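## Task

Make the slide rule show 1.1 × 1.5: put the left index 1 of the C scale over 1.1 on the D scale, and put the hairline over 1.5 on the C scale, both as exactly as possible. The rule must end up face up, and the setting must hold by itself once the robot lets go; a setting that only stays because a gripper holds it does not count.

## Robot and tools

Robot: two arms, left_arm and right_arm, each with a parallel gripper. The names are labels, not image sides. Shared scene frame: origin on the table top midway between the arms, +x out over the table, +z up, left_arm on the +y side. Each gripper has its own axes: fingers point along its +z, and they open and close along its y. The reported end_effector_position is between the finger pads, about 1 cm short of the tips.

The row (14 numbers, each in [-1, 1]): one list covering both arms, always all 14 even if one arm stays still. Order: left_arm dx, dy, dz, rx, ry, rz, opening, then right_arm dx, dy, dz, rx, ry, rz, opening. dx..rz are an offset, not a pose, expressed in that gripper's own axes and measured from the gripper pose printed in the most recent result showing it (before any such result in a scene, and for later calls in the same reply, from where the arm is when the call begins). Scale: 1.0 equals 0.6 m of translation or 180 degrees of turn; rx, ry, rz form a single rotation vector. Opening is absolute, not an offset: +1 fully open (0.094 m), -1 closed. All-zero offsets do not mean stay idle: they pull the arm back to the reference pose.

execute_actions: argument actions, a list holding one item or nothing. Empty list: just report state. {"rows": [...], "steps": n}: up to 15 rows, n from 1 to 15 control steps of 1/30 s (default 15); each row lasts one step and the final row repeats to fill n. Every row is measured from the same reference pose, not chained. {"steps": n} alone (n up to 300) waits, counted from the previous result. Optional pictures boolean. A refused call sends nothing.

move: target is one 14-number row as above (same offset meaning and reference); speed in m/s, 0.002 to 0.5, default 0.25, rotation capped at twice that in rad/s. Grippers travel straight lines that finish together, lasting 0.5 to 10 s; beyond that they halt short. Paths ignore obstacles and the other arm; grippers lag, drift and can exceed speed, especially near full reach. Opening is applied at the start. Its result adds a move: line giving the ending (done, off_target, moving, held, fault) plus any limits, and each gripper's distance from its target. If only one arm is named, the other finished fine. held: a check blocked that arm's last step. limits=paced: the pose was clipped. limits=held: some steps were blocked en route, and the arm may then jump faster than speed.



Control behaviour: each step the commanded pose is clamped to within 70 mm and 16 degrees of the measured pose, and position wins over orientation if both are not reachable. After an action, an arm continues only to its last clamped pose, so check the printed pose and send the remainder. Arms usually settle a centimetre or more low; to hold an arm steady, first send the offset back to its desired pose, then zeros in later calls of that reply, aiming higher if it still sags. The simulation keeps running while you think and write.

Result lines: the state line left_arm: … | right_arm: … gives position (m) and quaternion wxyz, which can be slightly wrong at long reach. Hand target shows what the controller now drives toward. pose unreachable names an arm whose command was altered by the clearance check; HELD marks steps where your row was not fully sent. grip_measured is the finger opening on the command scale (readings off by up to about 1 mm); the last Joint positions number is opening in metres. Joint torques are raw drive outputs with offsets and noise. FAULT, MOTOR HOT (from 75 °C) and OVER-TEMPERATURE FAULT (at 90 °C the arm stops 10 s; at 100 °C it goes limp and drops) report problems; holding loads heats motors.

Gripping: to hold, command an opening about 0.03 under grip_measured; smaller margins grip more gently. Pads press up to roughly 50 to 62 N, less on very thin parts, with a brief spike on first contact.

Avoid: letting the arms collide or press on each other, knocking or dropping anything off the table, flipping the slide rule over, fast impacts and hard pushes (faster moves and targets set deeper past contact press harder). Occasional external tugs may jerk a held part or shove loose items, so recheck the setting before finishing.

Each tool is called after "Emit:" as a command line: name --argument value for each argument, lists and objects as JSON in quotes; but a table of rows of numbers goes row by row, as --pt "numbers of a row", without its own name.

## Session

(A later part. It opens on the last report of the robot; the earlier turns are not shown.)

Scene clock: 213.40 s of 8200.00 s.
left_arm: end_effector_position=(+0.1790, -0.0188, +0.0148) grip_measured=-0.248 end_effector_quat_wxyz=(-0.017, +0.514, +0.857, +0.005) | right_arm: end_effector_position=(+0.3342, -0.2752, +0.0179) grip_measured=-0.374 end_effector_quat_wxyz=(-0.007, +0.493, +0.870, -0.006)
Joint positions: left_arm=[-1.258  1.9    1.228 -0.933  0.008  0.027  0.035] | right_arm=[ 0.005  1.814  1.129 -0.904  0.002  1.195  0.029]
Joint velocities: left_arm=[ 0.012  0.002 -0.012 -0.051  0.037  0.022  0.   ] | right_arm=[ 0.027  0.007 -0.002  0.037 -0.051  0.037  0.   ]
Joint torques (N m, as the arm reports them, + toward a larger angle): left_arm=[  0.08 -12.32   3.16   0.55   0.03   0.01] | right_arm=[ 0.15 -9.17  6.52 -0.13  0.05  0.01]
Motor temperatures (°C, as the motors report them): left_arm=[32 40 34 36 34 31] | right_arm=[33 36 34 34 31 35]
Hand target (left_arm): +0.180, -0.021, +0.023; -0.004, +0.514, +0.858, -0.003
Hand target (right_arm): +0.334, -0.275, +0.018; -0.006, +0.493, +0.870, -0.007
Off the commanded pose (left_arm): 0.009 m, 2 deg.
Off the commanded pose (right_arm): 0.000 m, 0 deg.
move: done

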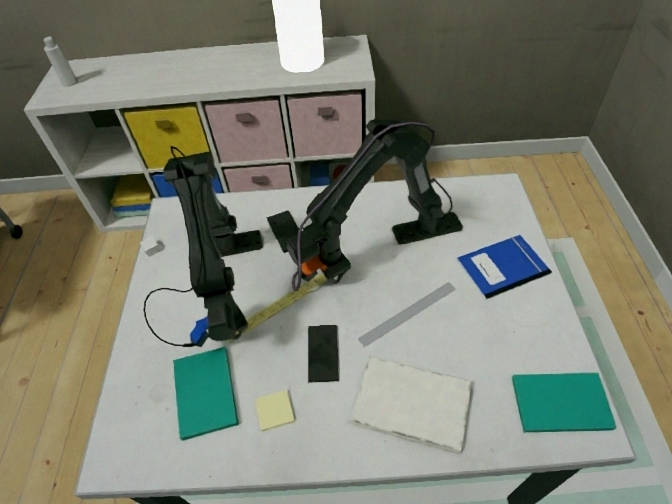

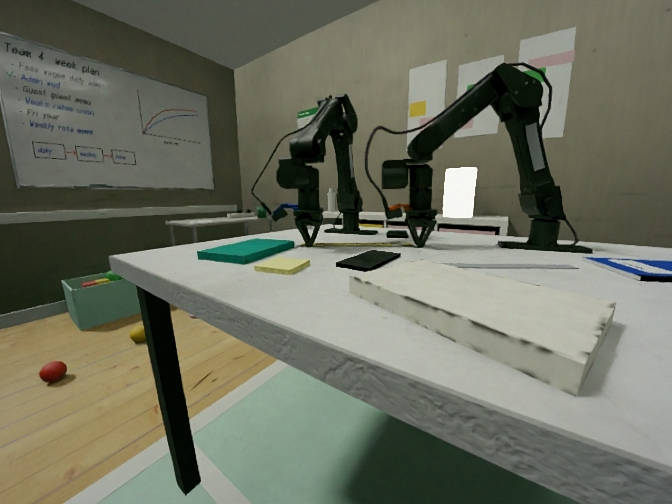

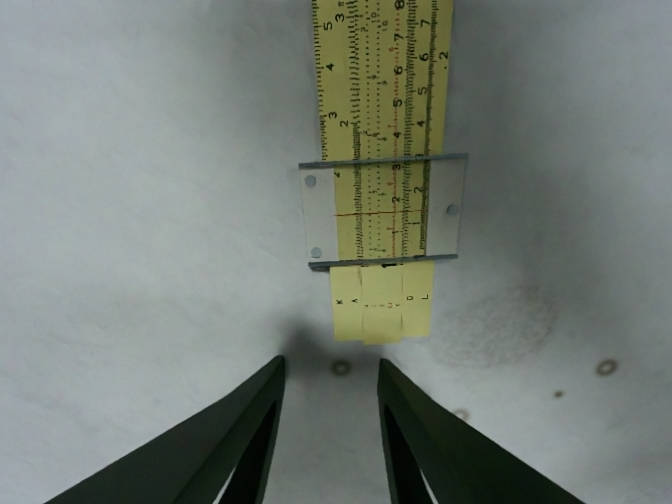

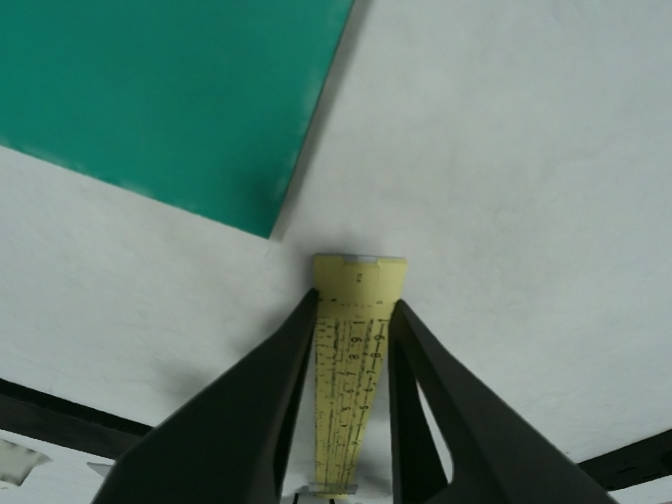

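Emit:
move --target '[-0.042,0.008,-0.016,0,-0.012,0,-0.25,0,0,0,0,0,0,-0.40]' --speed 0.015

Emit:
zoom_image --camera "cam_left_wrist" --region '[290, 160, 500, 400]'

Scene clock: 220.03 s of 8200.00 s.
left_arm: end_effector_position=(+0.1836, -0.0269, +0.0176) grip_measured=-0.248 end_effector_quat_wxyz=(-0.022, +0.518, +0.855, +0.008) | right_arm: end_effector_position=(+0.3342, -0.2754, +0.0179) grip_measured=-0.374 end_effector_quat_wxyz=(-0.006, +0.493, +0.870, -0.007)
Joint positions: left_arm=[-1.258  1.939  1.295 -0.974  0.008  0.035  0.035] | right_arm=[ 0.005  1.814  1.129 -0.904  0.003  1.195  0.029]
Joint velocities: left_arm=[-0.007 -0.002 -0.017  0.007  0.022  0.007  0.   ] | right_arm=[-0.022 -0.002 -0.002  0.007 -0.007  0.051 -0.   ]
Joint torques (N m, as the arm reports them, + toward a larger angle): left_arm=[  1.28 -10.01   5.87   0.7    0.02   0.04] | right_arm=[-0.02 -9.31  6.65 -0.11  0.03 -0.01]
Motor temperatures (°C, as the motors report them): left_arm=[32 40 34 36 34 31] | right_arm=[33 36 34 34 31 35]
Hand target (left_arm): +0.196, -0.038, +0.024; -0.000, +0.514, +0.858, -0.004
Hand target (right_arm): +0.334, -0.275, +0.018; -0.006, +0.493, +0.870, -0.007
Off the commanded pose (left_arm): 0.018 m, 3 deg.
Off the commanded pose (right_arm): 0.000 m, 0 deg.
After step 90, 1.57 s passed at rest.
move: off_target (left_arm)

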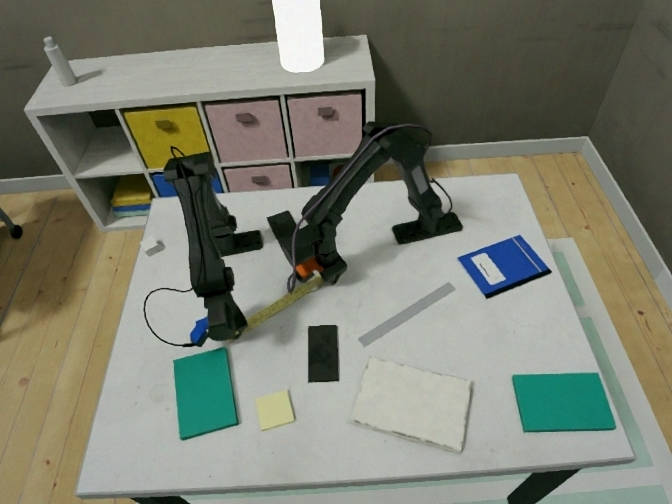

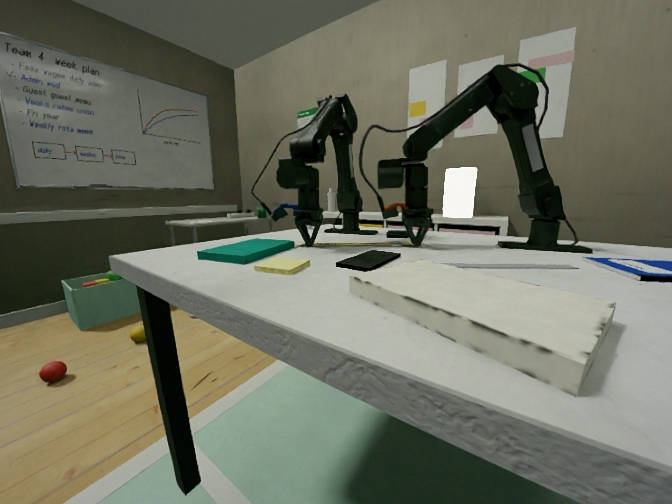

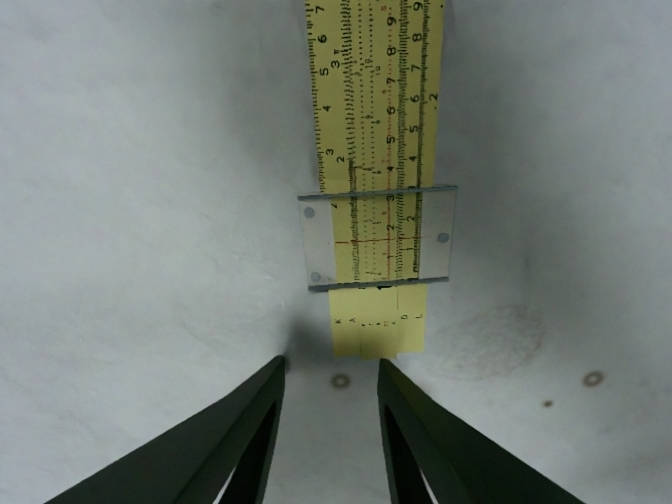

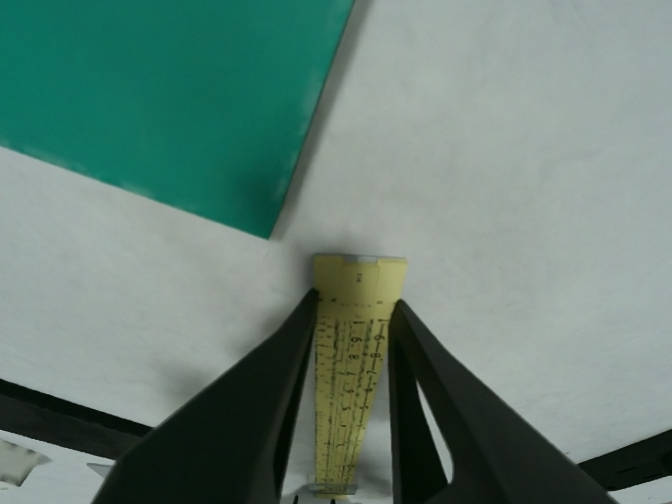

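Region (290, 160, 500, 400) of cam_left_wrist's 672x504 image, scaled by 2.100, with more detail than that image has; it fills the left 441 columns of this view, and the rest is white.

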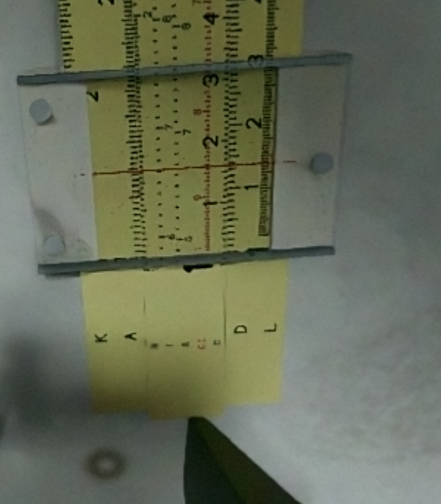

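Emit:
move --target '[-0.048,0.008,-0.009,0,-0.014,0,-0.25,0,0,0,0,0,0,-0.40]' --speed 0.015

Emit:
zoom_image --camera "cam_left_wrist" --region '[290, 160, 500, 400]'

Scene clock: 225.83 s of 8200.00 s.
left_arm: end_effector_position=(+0.1881, -0.0349, +0.0168) grip_measured=-0.248 end_effector_quat_wxyz=(-0.032, +0.521, +0.853, +0.013) | right_arm: end_effector_position=(+0.3344, -0.2767, +0.0179) grip_measured=-0.374 end_effector_quat_wxyz=(-0.004, +0.493, +0.870, -0.010)
Joint positions: left_arm=[-1.258  1.992  1.366 -1.013  0.008  0.042  0.035] | right_arm=[ 0.005  1.814  1.129 -0.904  0.01   1.195  0.029]
Joint velocities: left_arm=[-0.007 -0.002 -0.022 -0.022  0.022 -0.051 -0.001] | right_arm=[-0.022  0.007  0.002  0.007  0.051 -0.022 -0.001]
Joint torques (N m, as the arm reports them, + toward a larger angle): left_arm=[  1.18 -10.47   5.79   0.79   0.02   0.02] | right_arm=[-0.06 -9.2   6.72 -0.12 -0.04  0.04]
Motor temperatures (°C, as the motors report them): left_arm=[32 40 34 36 34 31] | right_arm=[33 36 34 34 31 35]
Hand target (left_arm): +0.202, -0.049, +0.023; -0.003, +0.518, +0.856, -0.003
Hand target (right_arm): +0.334, -0.275, +0.018; -0.006, +0.493, +0.870, -0.007
Off the commanded pose (left_arm): 0.021 m, 4 deg.
Off the commanded pose (right_arm): 0.001 m, 0 deg.
After step 90, 0.60 s passed at rest.
move: off_target (left_arm)

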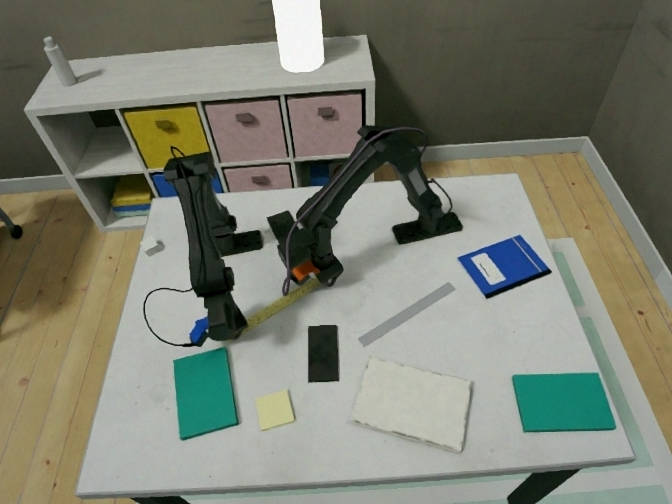

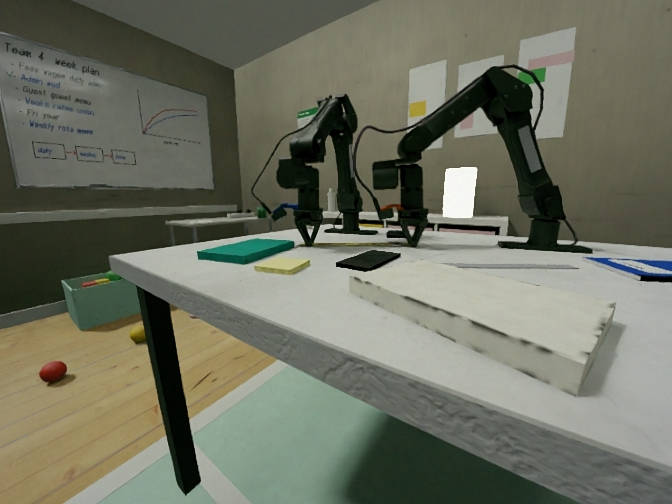

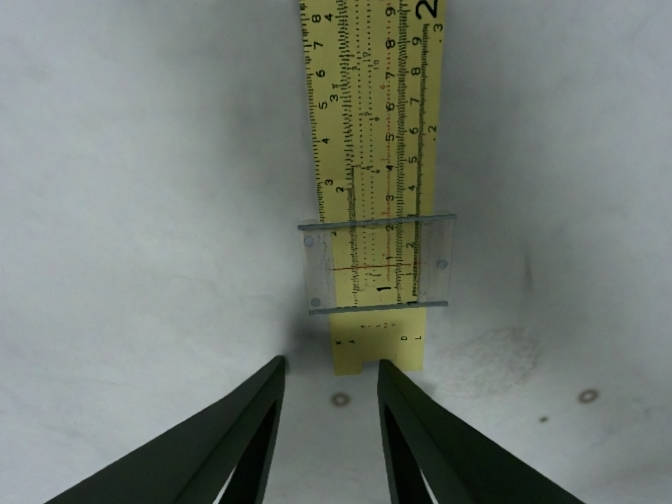

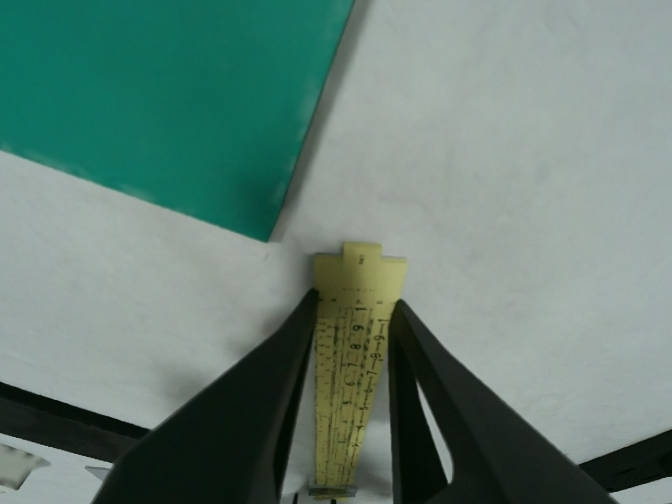

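Region (290, 160, 500, 400) of cam_left_wrist's 672x504 image, scaled by 2.100, with more detail than that image has; it fills the left 441 columns of this view, and the rest is white.

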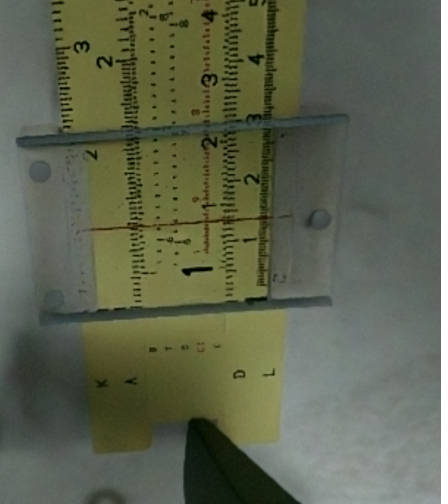

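Emit:
move --target '[-0.041,0.008,-0.01,0,-0.018,0,-0.25,0,0,0,0,0,0,-0.40]' --speed 0.01

Emit:
zoom_image --camera "cam_left_wrist" --region '[330, 220, 450, 360]'

Scene clock: 232.83 s of 8200.00 s.
left_arm: end_effector_position=(+0.1904, -0.0389, +0.0159) grip_measured=-0.248 end_effector_quat_wxyz=(-0.037, +0.523, +0.851, +0.016) | right_arm: end_effector_position=(+0.3344, -0.2769, +0.0179) grip_measured=-0.374 end_effector_quat_wxyz=(-0.004, +0.493, +0.870, -0.010)
Joint positions: left_arm=[-1.258  2.02   1.403 -1.034  0.008  0.049  0.035] | right_arm=[ 0.005  1.814  1.129 -0.904  0.011  1.195  0.029]
Joint velocities: left_arm=[ 0.002  0.002 -0.002 -0.037 -0.022  0.037  0.   ] | right_arm=[-0.012 -0.017 -0.002  0.051  0.081  0.007  0.   ]
Joint torques (N m, as the arm reports them, + toward a larger angle): left_arm=[  1.28 -10.91   5.92   0.8    0.01   0.01] | right_arm=[ 0.24 -9.22  6.54 -0.12  0.05 -0.02]
Motor temperatures (°C, as the motors report them): left_arm=[32 40 35 36 34 31] | right_arm=[33 36 34 34 31 35]
Hand target (left_arm): +0.204, -0.054, +0.022; -0.008, +0.520, +0.854, -0.001
Hand target (right_arm): +0.334, -0.277, +0.018; -0.004, +0.493, +0.870, -0.010
Off the commanded pose (left_arm): 0.021 m, 4 deg.
Off the commanded pose (right_arm): 0.000 m, 0 deg.
After step 90, 0.97 s passed at rest.
move: off_target (left_arm)

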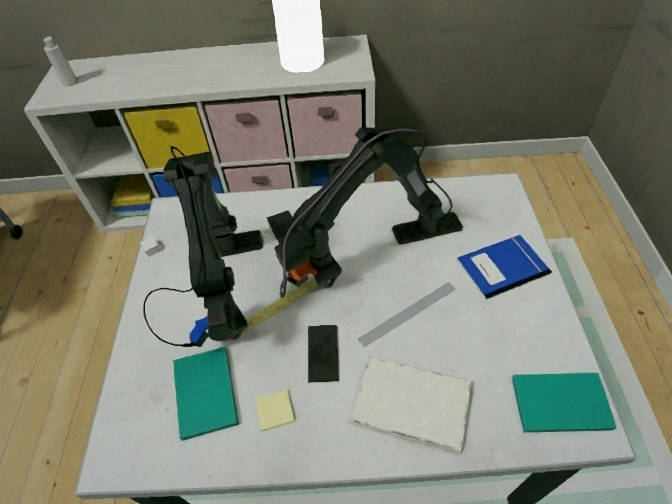

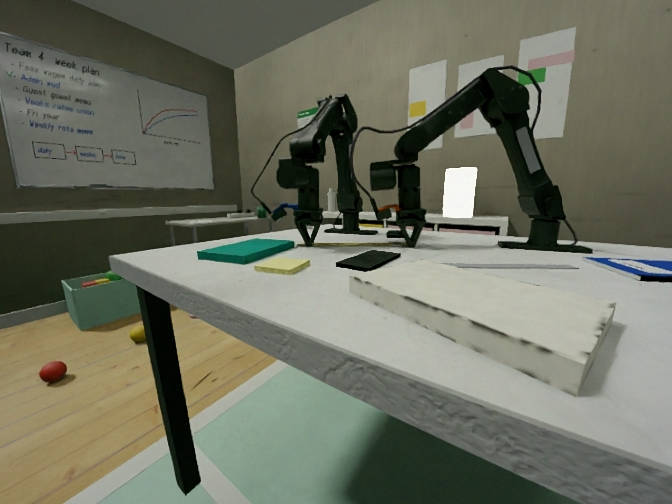

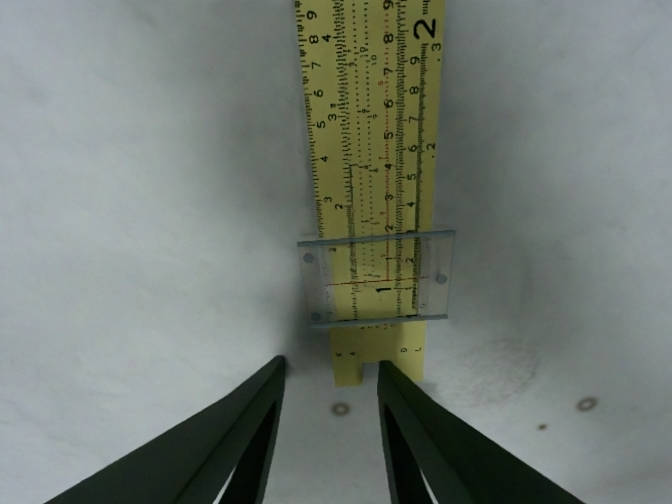

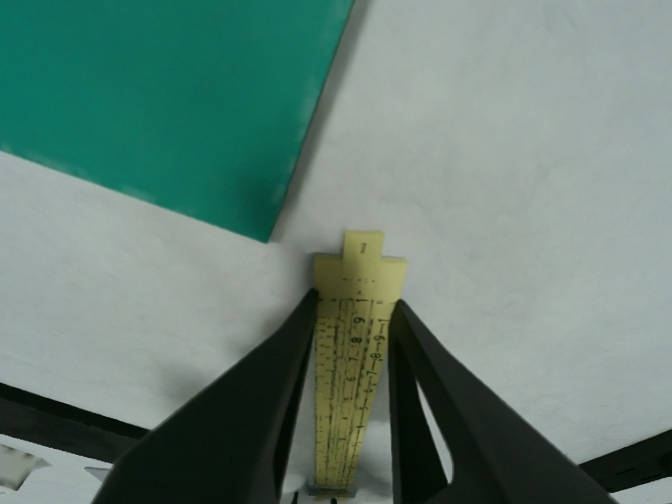

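Region (330, 220, 450, 360) of cam_left_wrist's 672x504 image, scaled by 3.600, with more detail than that image has; it fills the left 432 columns of this view, and the rest is white.

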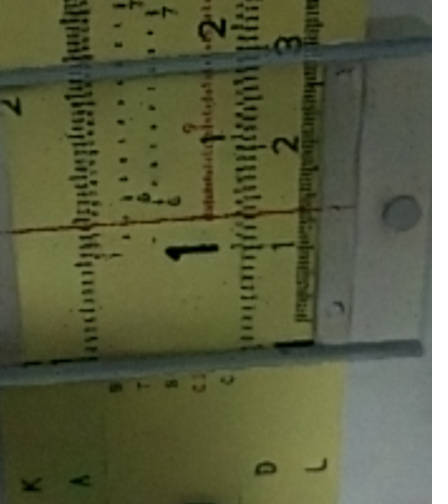

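Emit:
zoom_image --camera "cam_left_wrist" --region '[370, 265, 420, 315]'

Region (370, 265, 420, 315) of cam_left_wrist's 672x504 image, scaled by 10.080, with more detail than that image has.

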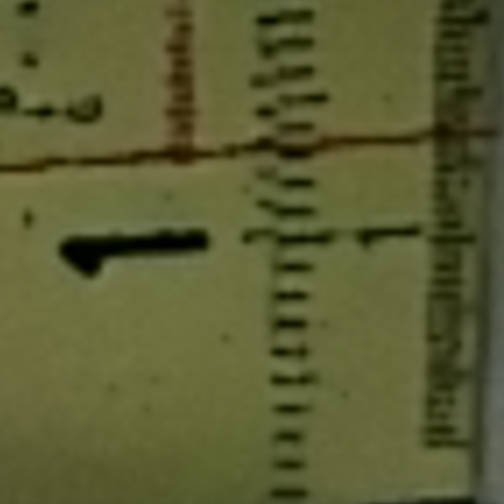

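Emit:
move --target '[0.04,0,-0.02,0,-0.03,0,-0.25,0,0,0,0,0,0,-0.40]' --speed 0.03

Emit:
move --target '[0,-0.03,-0.01,0,0,0,-0.13,0,0,0,0,0,0,-0.40]' --speed 0.03

Scene clock: 244.13 s of 8200.00 s.
left_arm: end_effector_position=(+0.1767, -0.0148, +0.0213) grip_measured=-0.248 end_effector_quat_wxyz=(-0.014, +0.524, +0.852, +0.003) | right_arm: end_effector_position=(+0.3344, -0.2769, +0.0179) grip_measured=-0.374 end_effector_quat_wxyz=(-0.004, +0.493, +0.870, -0.010)
Joint positions: left_arm=[-1.258  1.868  1.214 -0.944  0.008  0.049  0.035] | right_arm=[ 0.005  1.814  1.129 -0.904  0.011  1.195  0.029]
Joint velocities: left_arm=[-0.002 -0.002 -0.007  0.022  0.022 -0.022 -0.   ] | right_arm=[ 0.007 -0.007  0.007 -0.081 -0.051 -0.007 -0.001]
Joint torques (N m, as the arm reports them, + toward a larger angle): left_arm=[  0.51 -11.97   3.06   0.63   0.03   0.01] | right_arm=[-0.12 -9.39  6.86 -0.08  0.08 -0.02]
Motor temperatures (°C, as the motors report them): left_arm=[32 40 35 36 34 31] | right_arm=[33 36 34 34 31 35]
Hand target (left_arm): +0.180, -0.018, +0.029; +0.003, +0.523, +0.852, -0.008
Hand target (right_arm): +0.334, -0.277, +0.018; -0.004, +0.493, +0.870, -0.010
Off the commanded pose (left_arm): 0.010 m, 2 deg.
Off the commanded pose (right_arm): 0.000 m, 0 deg.
After step 90, 6.50 s passed at rest.
move: done

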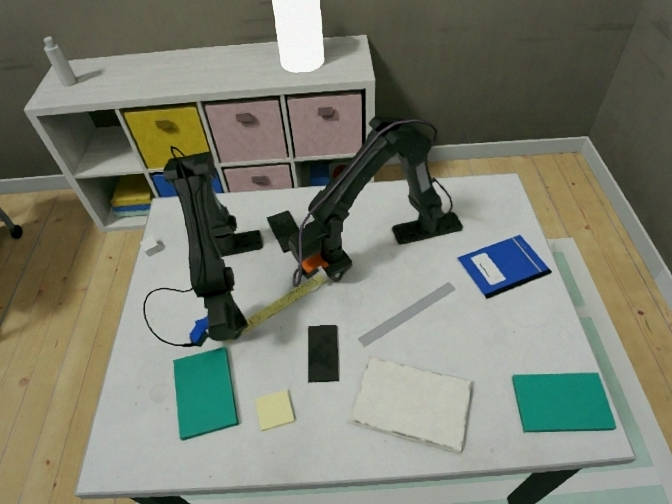

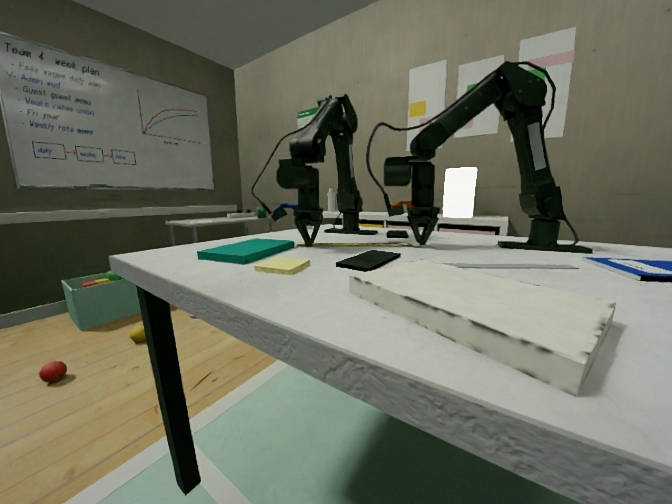

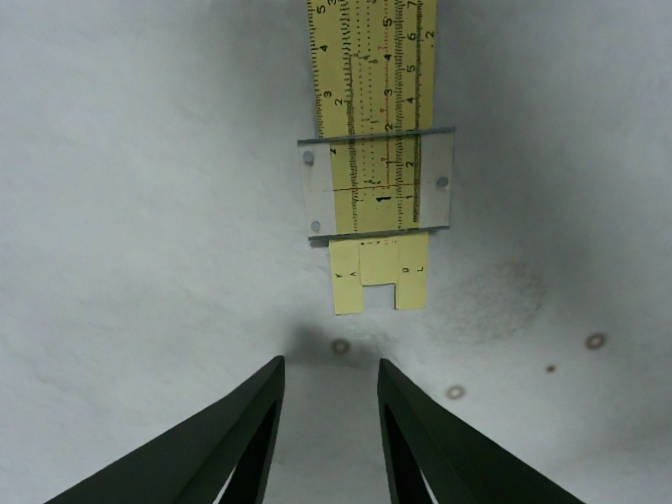

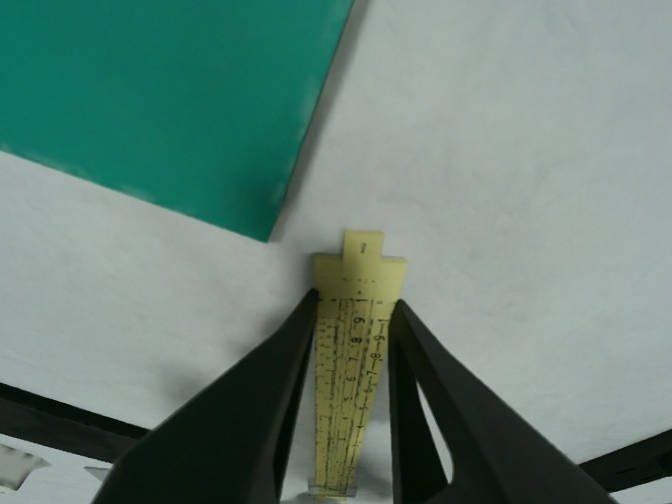

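Scene clock: 245.03 s of 8200.00 s.
left_arm: end_effector_position=(+0.1624, -0.0186, +0.0214) grip_measured=-0.132 end_effector_quat_wxyz=(-0.020, +0.524, +0.852, +0.007) | right_arm: end_effector_position=(+0.3344, -0.2769, +0.0179) grip_measured=-0.374 end_effector_quat_wxyz=(-0.004, +0.493, +0.870, -0.010)
Joint positions: left_arm=[-1.303  1.868  1.214 -0.958  0.008  0.003  0.041] | right_arm=[ 0.005  1.814  1.129 -0.904  0.011  1.195  0.029]
Joint velocities: left_arm=[-0.027  0.007 -0.027 -0.037 -0.037  0.007 -0.002] | right_arm=[-0.012 -0.002 -0.007 -0.037  0.051 -0.007  0.   ]
Joint torques (N m, as the arm reports them, + toward a larger angle): left_arm=[ -0.88 -10.31   4.75   0.42   0.01  -0.11] | right_arm=[ 0.05 -9.31  6.77 -0.12  0.03 -0.03]
Motor temperatures (°C, as the motors report them): left_arm=[32 40 35 36 34 31] | right_arm=[33 36 34 34 31 35]
Hand target (left_arm): +0.161, -0.023, +0.028; -0.014, +0.524, +0.852, +0.003
Hand target (right_arm): +0.334, -0.277, +0.018; -0.004, +0.493, +0.870, -0.010
Off the commanded pose (left_arm): 0.008 m, 1 deg.
Off the commanded pose (right_arm): 0.000 m, 0 deg.
move: done

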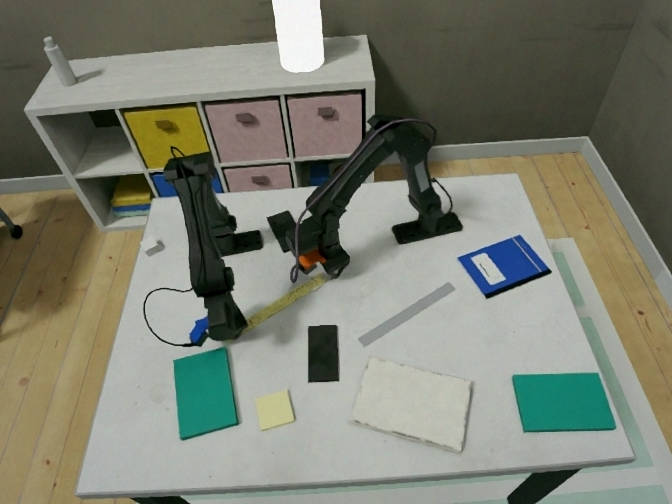

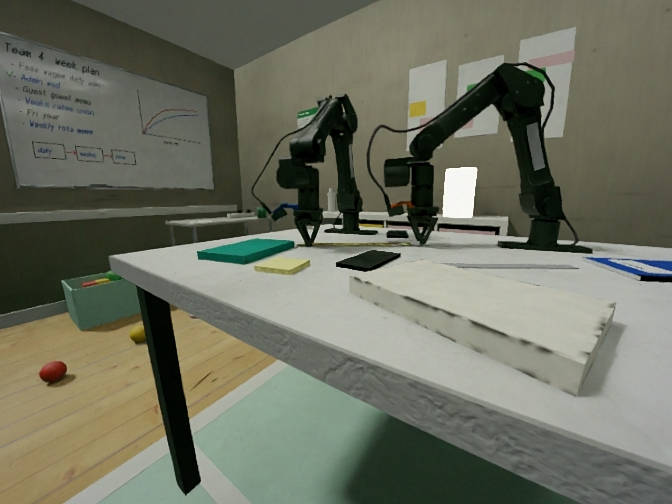

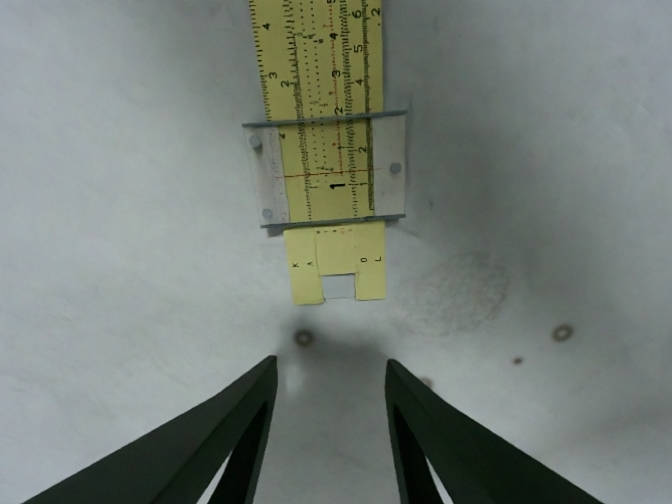

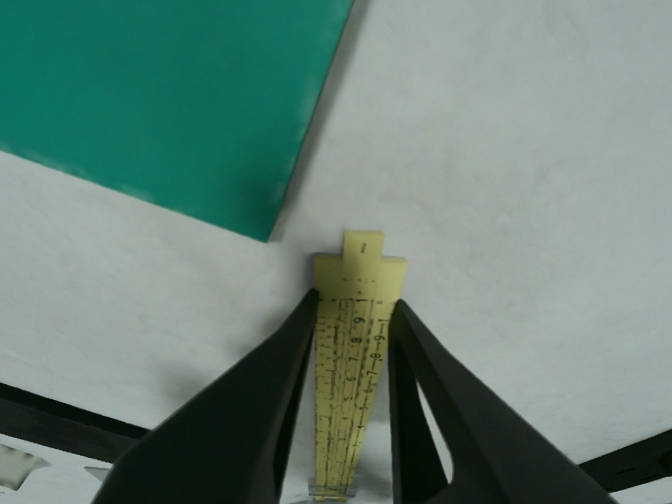

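Emit:
move --target '[0,-0.012,-0.008,0,-0.012,-0.026,-0.13,0,0,0,0,0,0,-0.40]' --speed 0.02

Scene clock: 253.97 s of 8200.00 s.
left_arm: end_effector_position=(+0.1570, -0.0163, +0.0160) grip_measured=-0.132 end_effector_quat_wxyz=(-0.022, +0.487, +0.873, +0.011) | right_arm: end_effector_position=(+0.3344, -0.2769, +0.0179) grip_measured=-0.374 end_effector_quat_wxyz=(-0.004, +0.493, +0.870, -0.010)
Joint positions: left_arm=[-1.315  1.868  1.19  -0.942  0.008 -0.094  0.041] | right_arm=[ 0.005  1.814  1.129 -0.904  0.011  1.195  0.029]
Joint velocities: left_arm=[-0.027  0.017 -0.002 -0.022 -0.022  0.022 -0.001] | right_arm=[-0.002  0.007  0.012  0.022 -0.022  0.022  0.   ]
Joint torques (N m, as the arm reports them, + toward a larger angle): left_arm=[ -1.01 -12.66   3.14   0.53  -0.01  -0.06] | right_arm=[ 0.01 -9.02  6.64 -0.19  0.06 -0.01]
Motor temperatures (°C, as the motors report them): left_arm=[32 40 35 36 34 31] | right_arm=[33 36 34 34 31 35]
Hand target (left_arm): +0.156, -0.022, +0.026; -0.003, +0.488, +0.873, -0.002
Hand target (right_arm): +0.334, -0.277, +0.018; -0.004, +0.493, +0.870, -0.010
Off the commanded pose (left_arm): 0.012 m, 3 deg.
Off the commanded pose (right_arm): 0.000 m, 0 deg.
After step 90, 3.50 s passed at rest.
move: off_target (left_arm)

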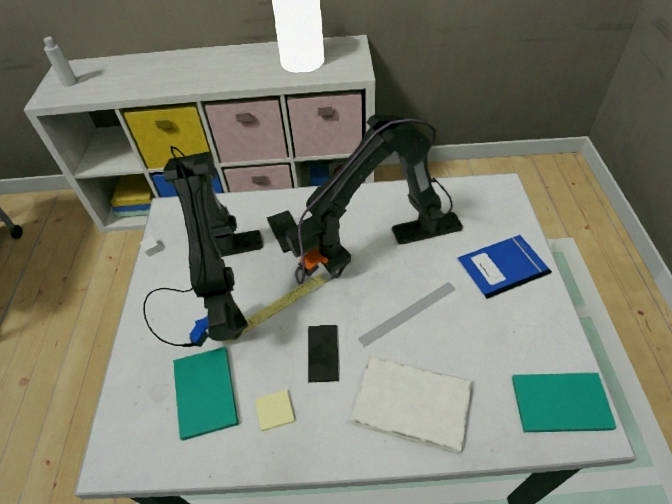

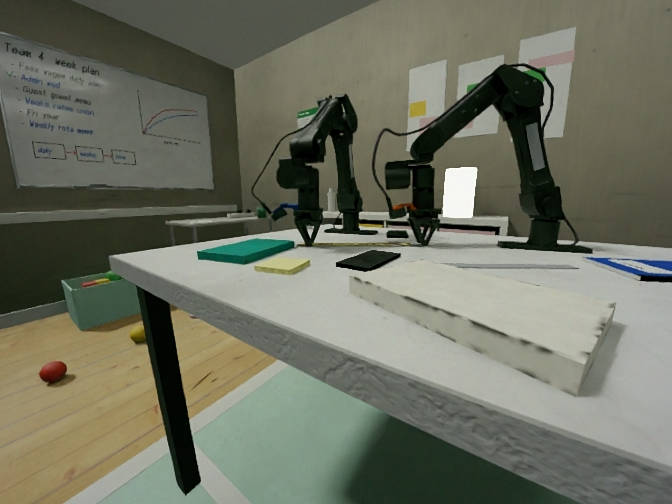

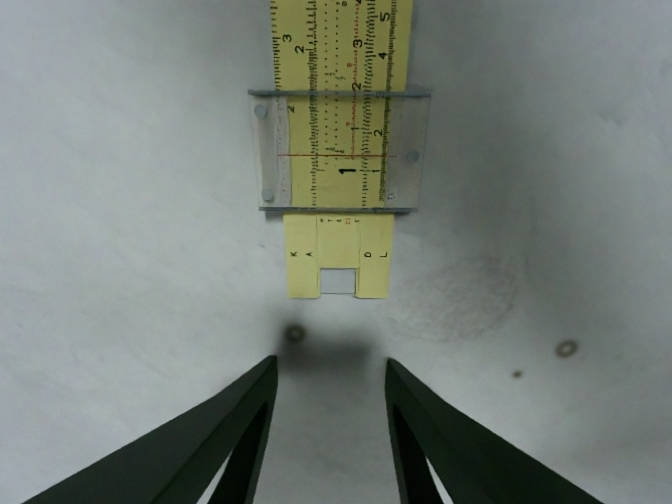

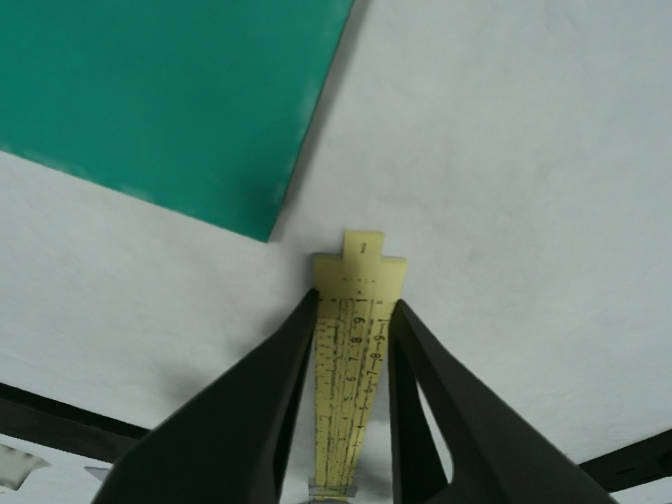

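Emit:
move --target '[-0.035,-0.011,-0.018,0,-0.014,0,-0.13,0,0,0,0,0,0,-0.40]' --speed 0.02

Scene clock: 257.77 s of 8200.00 s.
left_arm: end_effector_position=(+0.1636, -0.0296, +0.0207) grip_measured=-0.132 end_effector_quat_wxyz=(-0.011, +0.483, +0.875, +0.003) | right_arm: end_effector_position=(+0.3344, -0.2769, +0.0179) grip_measured=-0.374 end_effector_quat_wxyz=(-0.004, +0.493, +0.870, -0.010)
Joint positions: left_arm=[-1.315  1.888  1.238 -0.943  0.008 -0.103  0.041] | right_arm=[ 0.005  1.814  1.129 -0.904  0.011  1.195  0.029]
Joint velocities: left_arm=[-0.002  0.002 -0.012 -0.037  0.037 -0.037 -0.   ] | right_arm=[-0.007  0.007  0.017 -0.007  0.007 -0.022  0.   ]
Joint torques (N m, as the arm reports them, + toward a larger angle): left_arm=[-1.4  -9.43  5.62  0.4  -0.04 -0.05] | right_arm=[-0.08 -9.18  6.51 -0.11 -0.04 -0.01]
Motor temperatures (°C, as the motors report them): left_arm=[32 40 34 36 34 31] | right_arm=[33 36 34 34 31 35]
Hand target (left_arm): +0.163, -0.038, +0.026; -0.003, +0.487, +0.874, -0.000
Hand target (right_arm): +0.334, -0.277, +0.018; -0.004, +0.493, +0.870, -0.010
Off the commanded pose (left_arm): 0.010 m, 1 deg.
Off the commanded pose (right_arm): 0.000 m, 0 deg.
move: done

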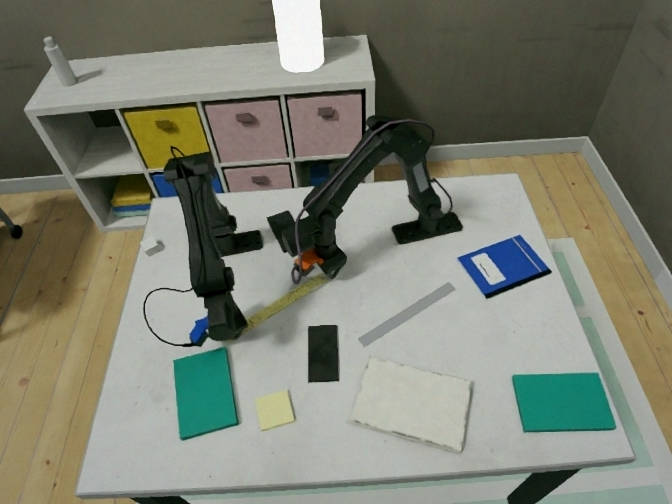

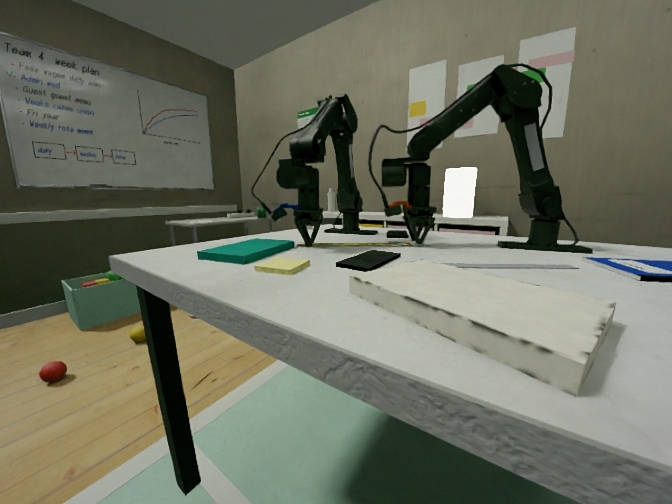

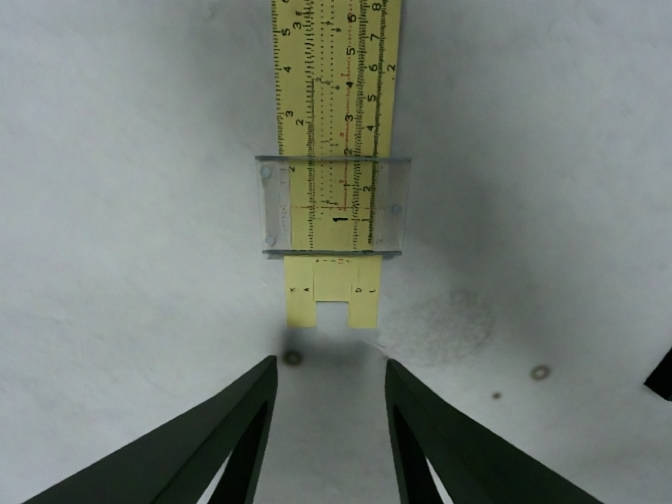

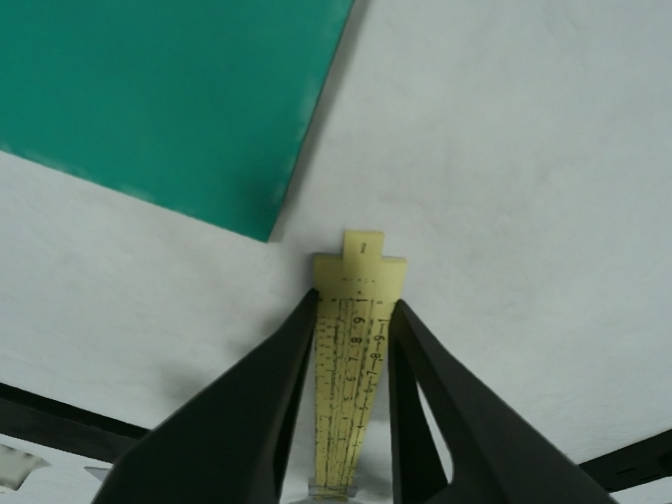

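Emit:
move --target '[-0.065,0.003,-0.003,0,-0.008,0,-0.13,0,0,0,0,0,0,-0.40]' --speed 0.025

Scene clock: 262.23 s of 8200.00 s.
left_arm: end_effector_position=(+0.1797, -0.0573, +0.0159) grip_measured=-0.132 end_effector_quat_wxyz=(-0.007, +0.484, +0.875, +0.000) | right_arm: end_effector_position=(+0.3344, -0.2769, +0.0179) grip_measured=-0.374 end_effector_quat_wxyz=(-0.004, +0.493, +0.870, -0.010)
Joint positions: left_arm=[-1.309  1.999  1.375 -0.959  0.008 -0.094  0.041] | right_arm=[ 0.005  1.814  1.129 -0.904  0.011  1.195  0.029]
Joint velocities: left_arm=[-0.012  0.007 -0.007 -0.022  0.007 -0.007 -0.   ] | right_arm=[ 0.012 -0.002 -0.002 -0.066 -0.037 -0.007 -0.   ]
Joint torques (N m, as the arm reports them, + toward a larger angle): left_arm=[  1.04 -10.84   5.68   0.44  -0.03   0.07] | right_arm=[-0.04 -9.3   6.72 -0.15  0.01 -0.02]
Motor temperatures (°C, as the motors report them): left_arm=[32 40 35 36 34 31] | right_arm=[33 36 34 34 31 35]
Hand target (left_arm): +0.186, -0.061, +0.022; +0.000, +0.483, +0.876, -0.003
Hand target (right_arm): +0.334, -0.277, +0.018; -0.004, +0.493, +0.870, -0.010
Off the commanded pose (left_arm): 0.010 m, 1 deg.
Off the commanded pose (right_arm): 0.000 m, 0 deg.
move: done

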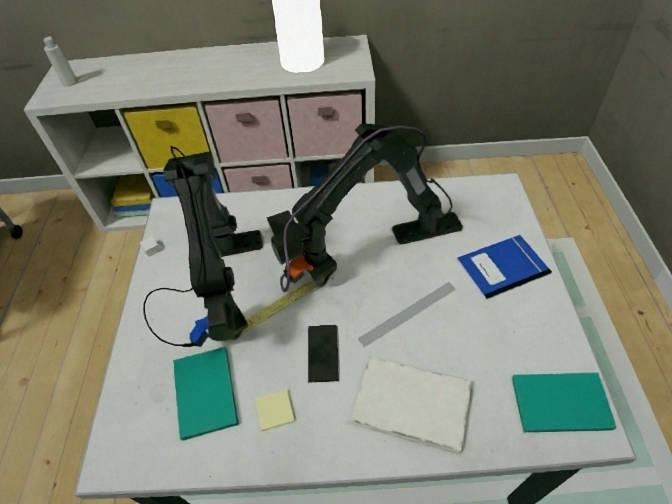

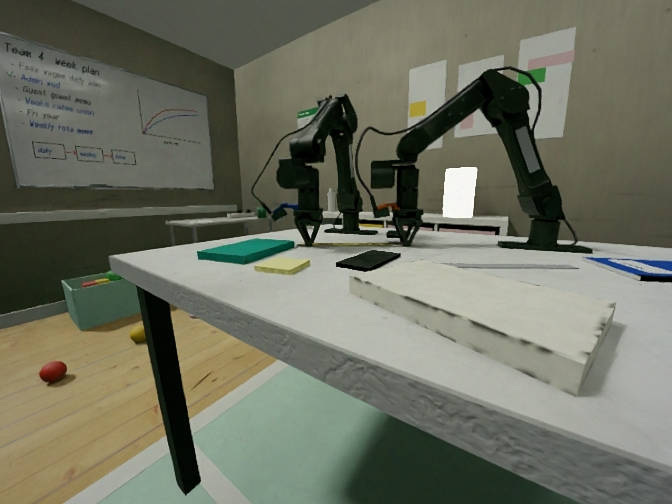

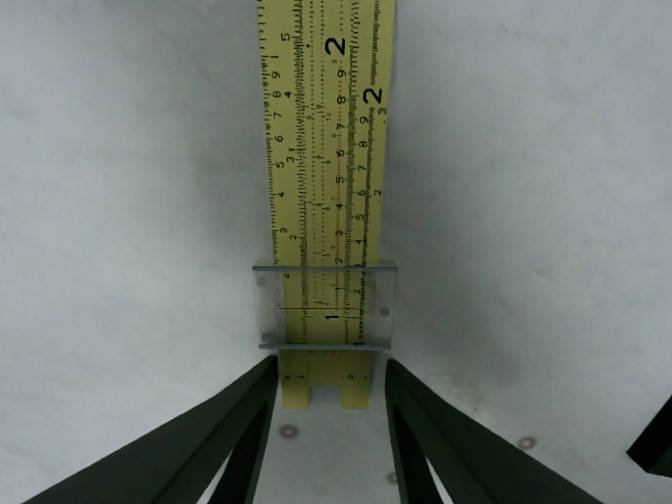

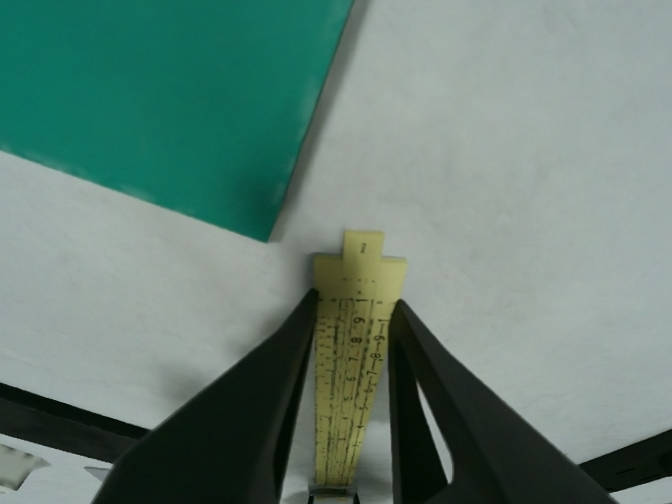

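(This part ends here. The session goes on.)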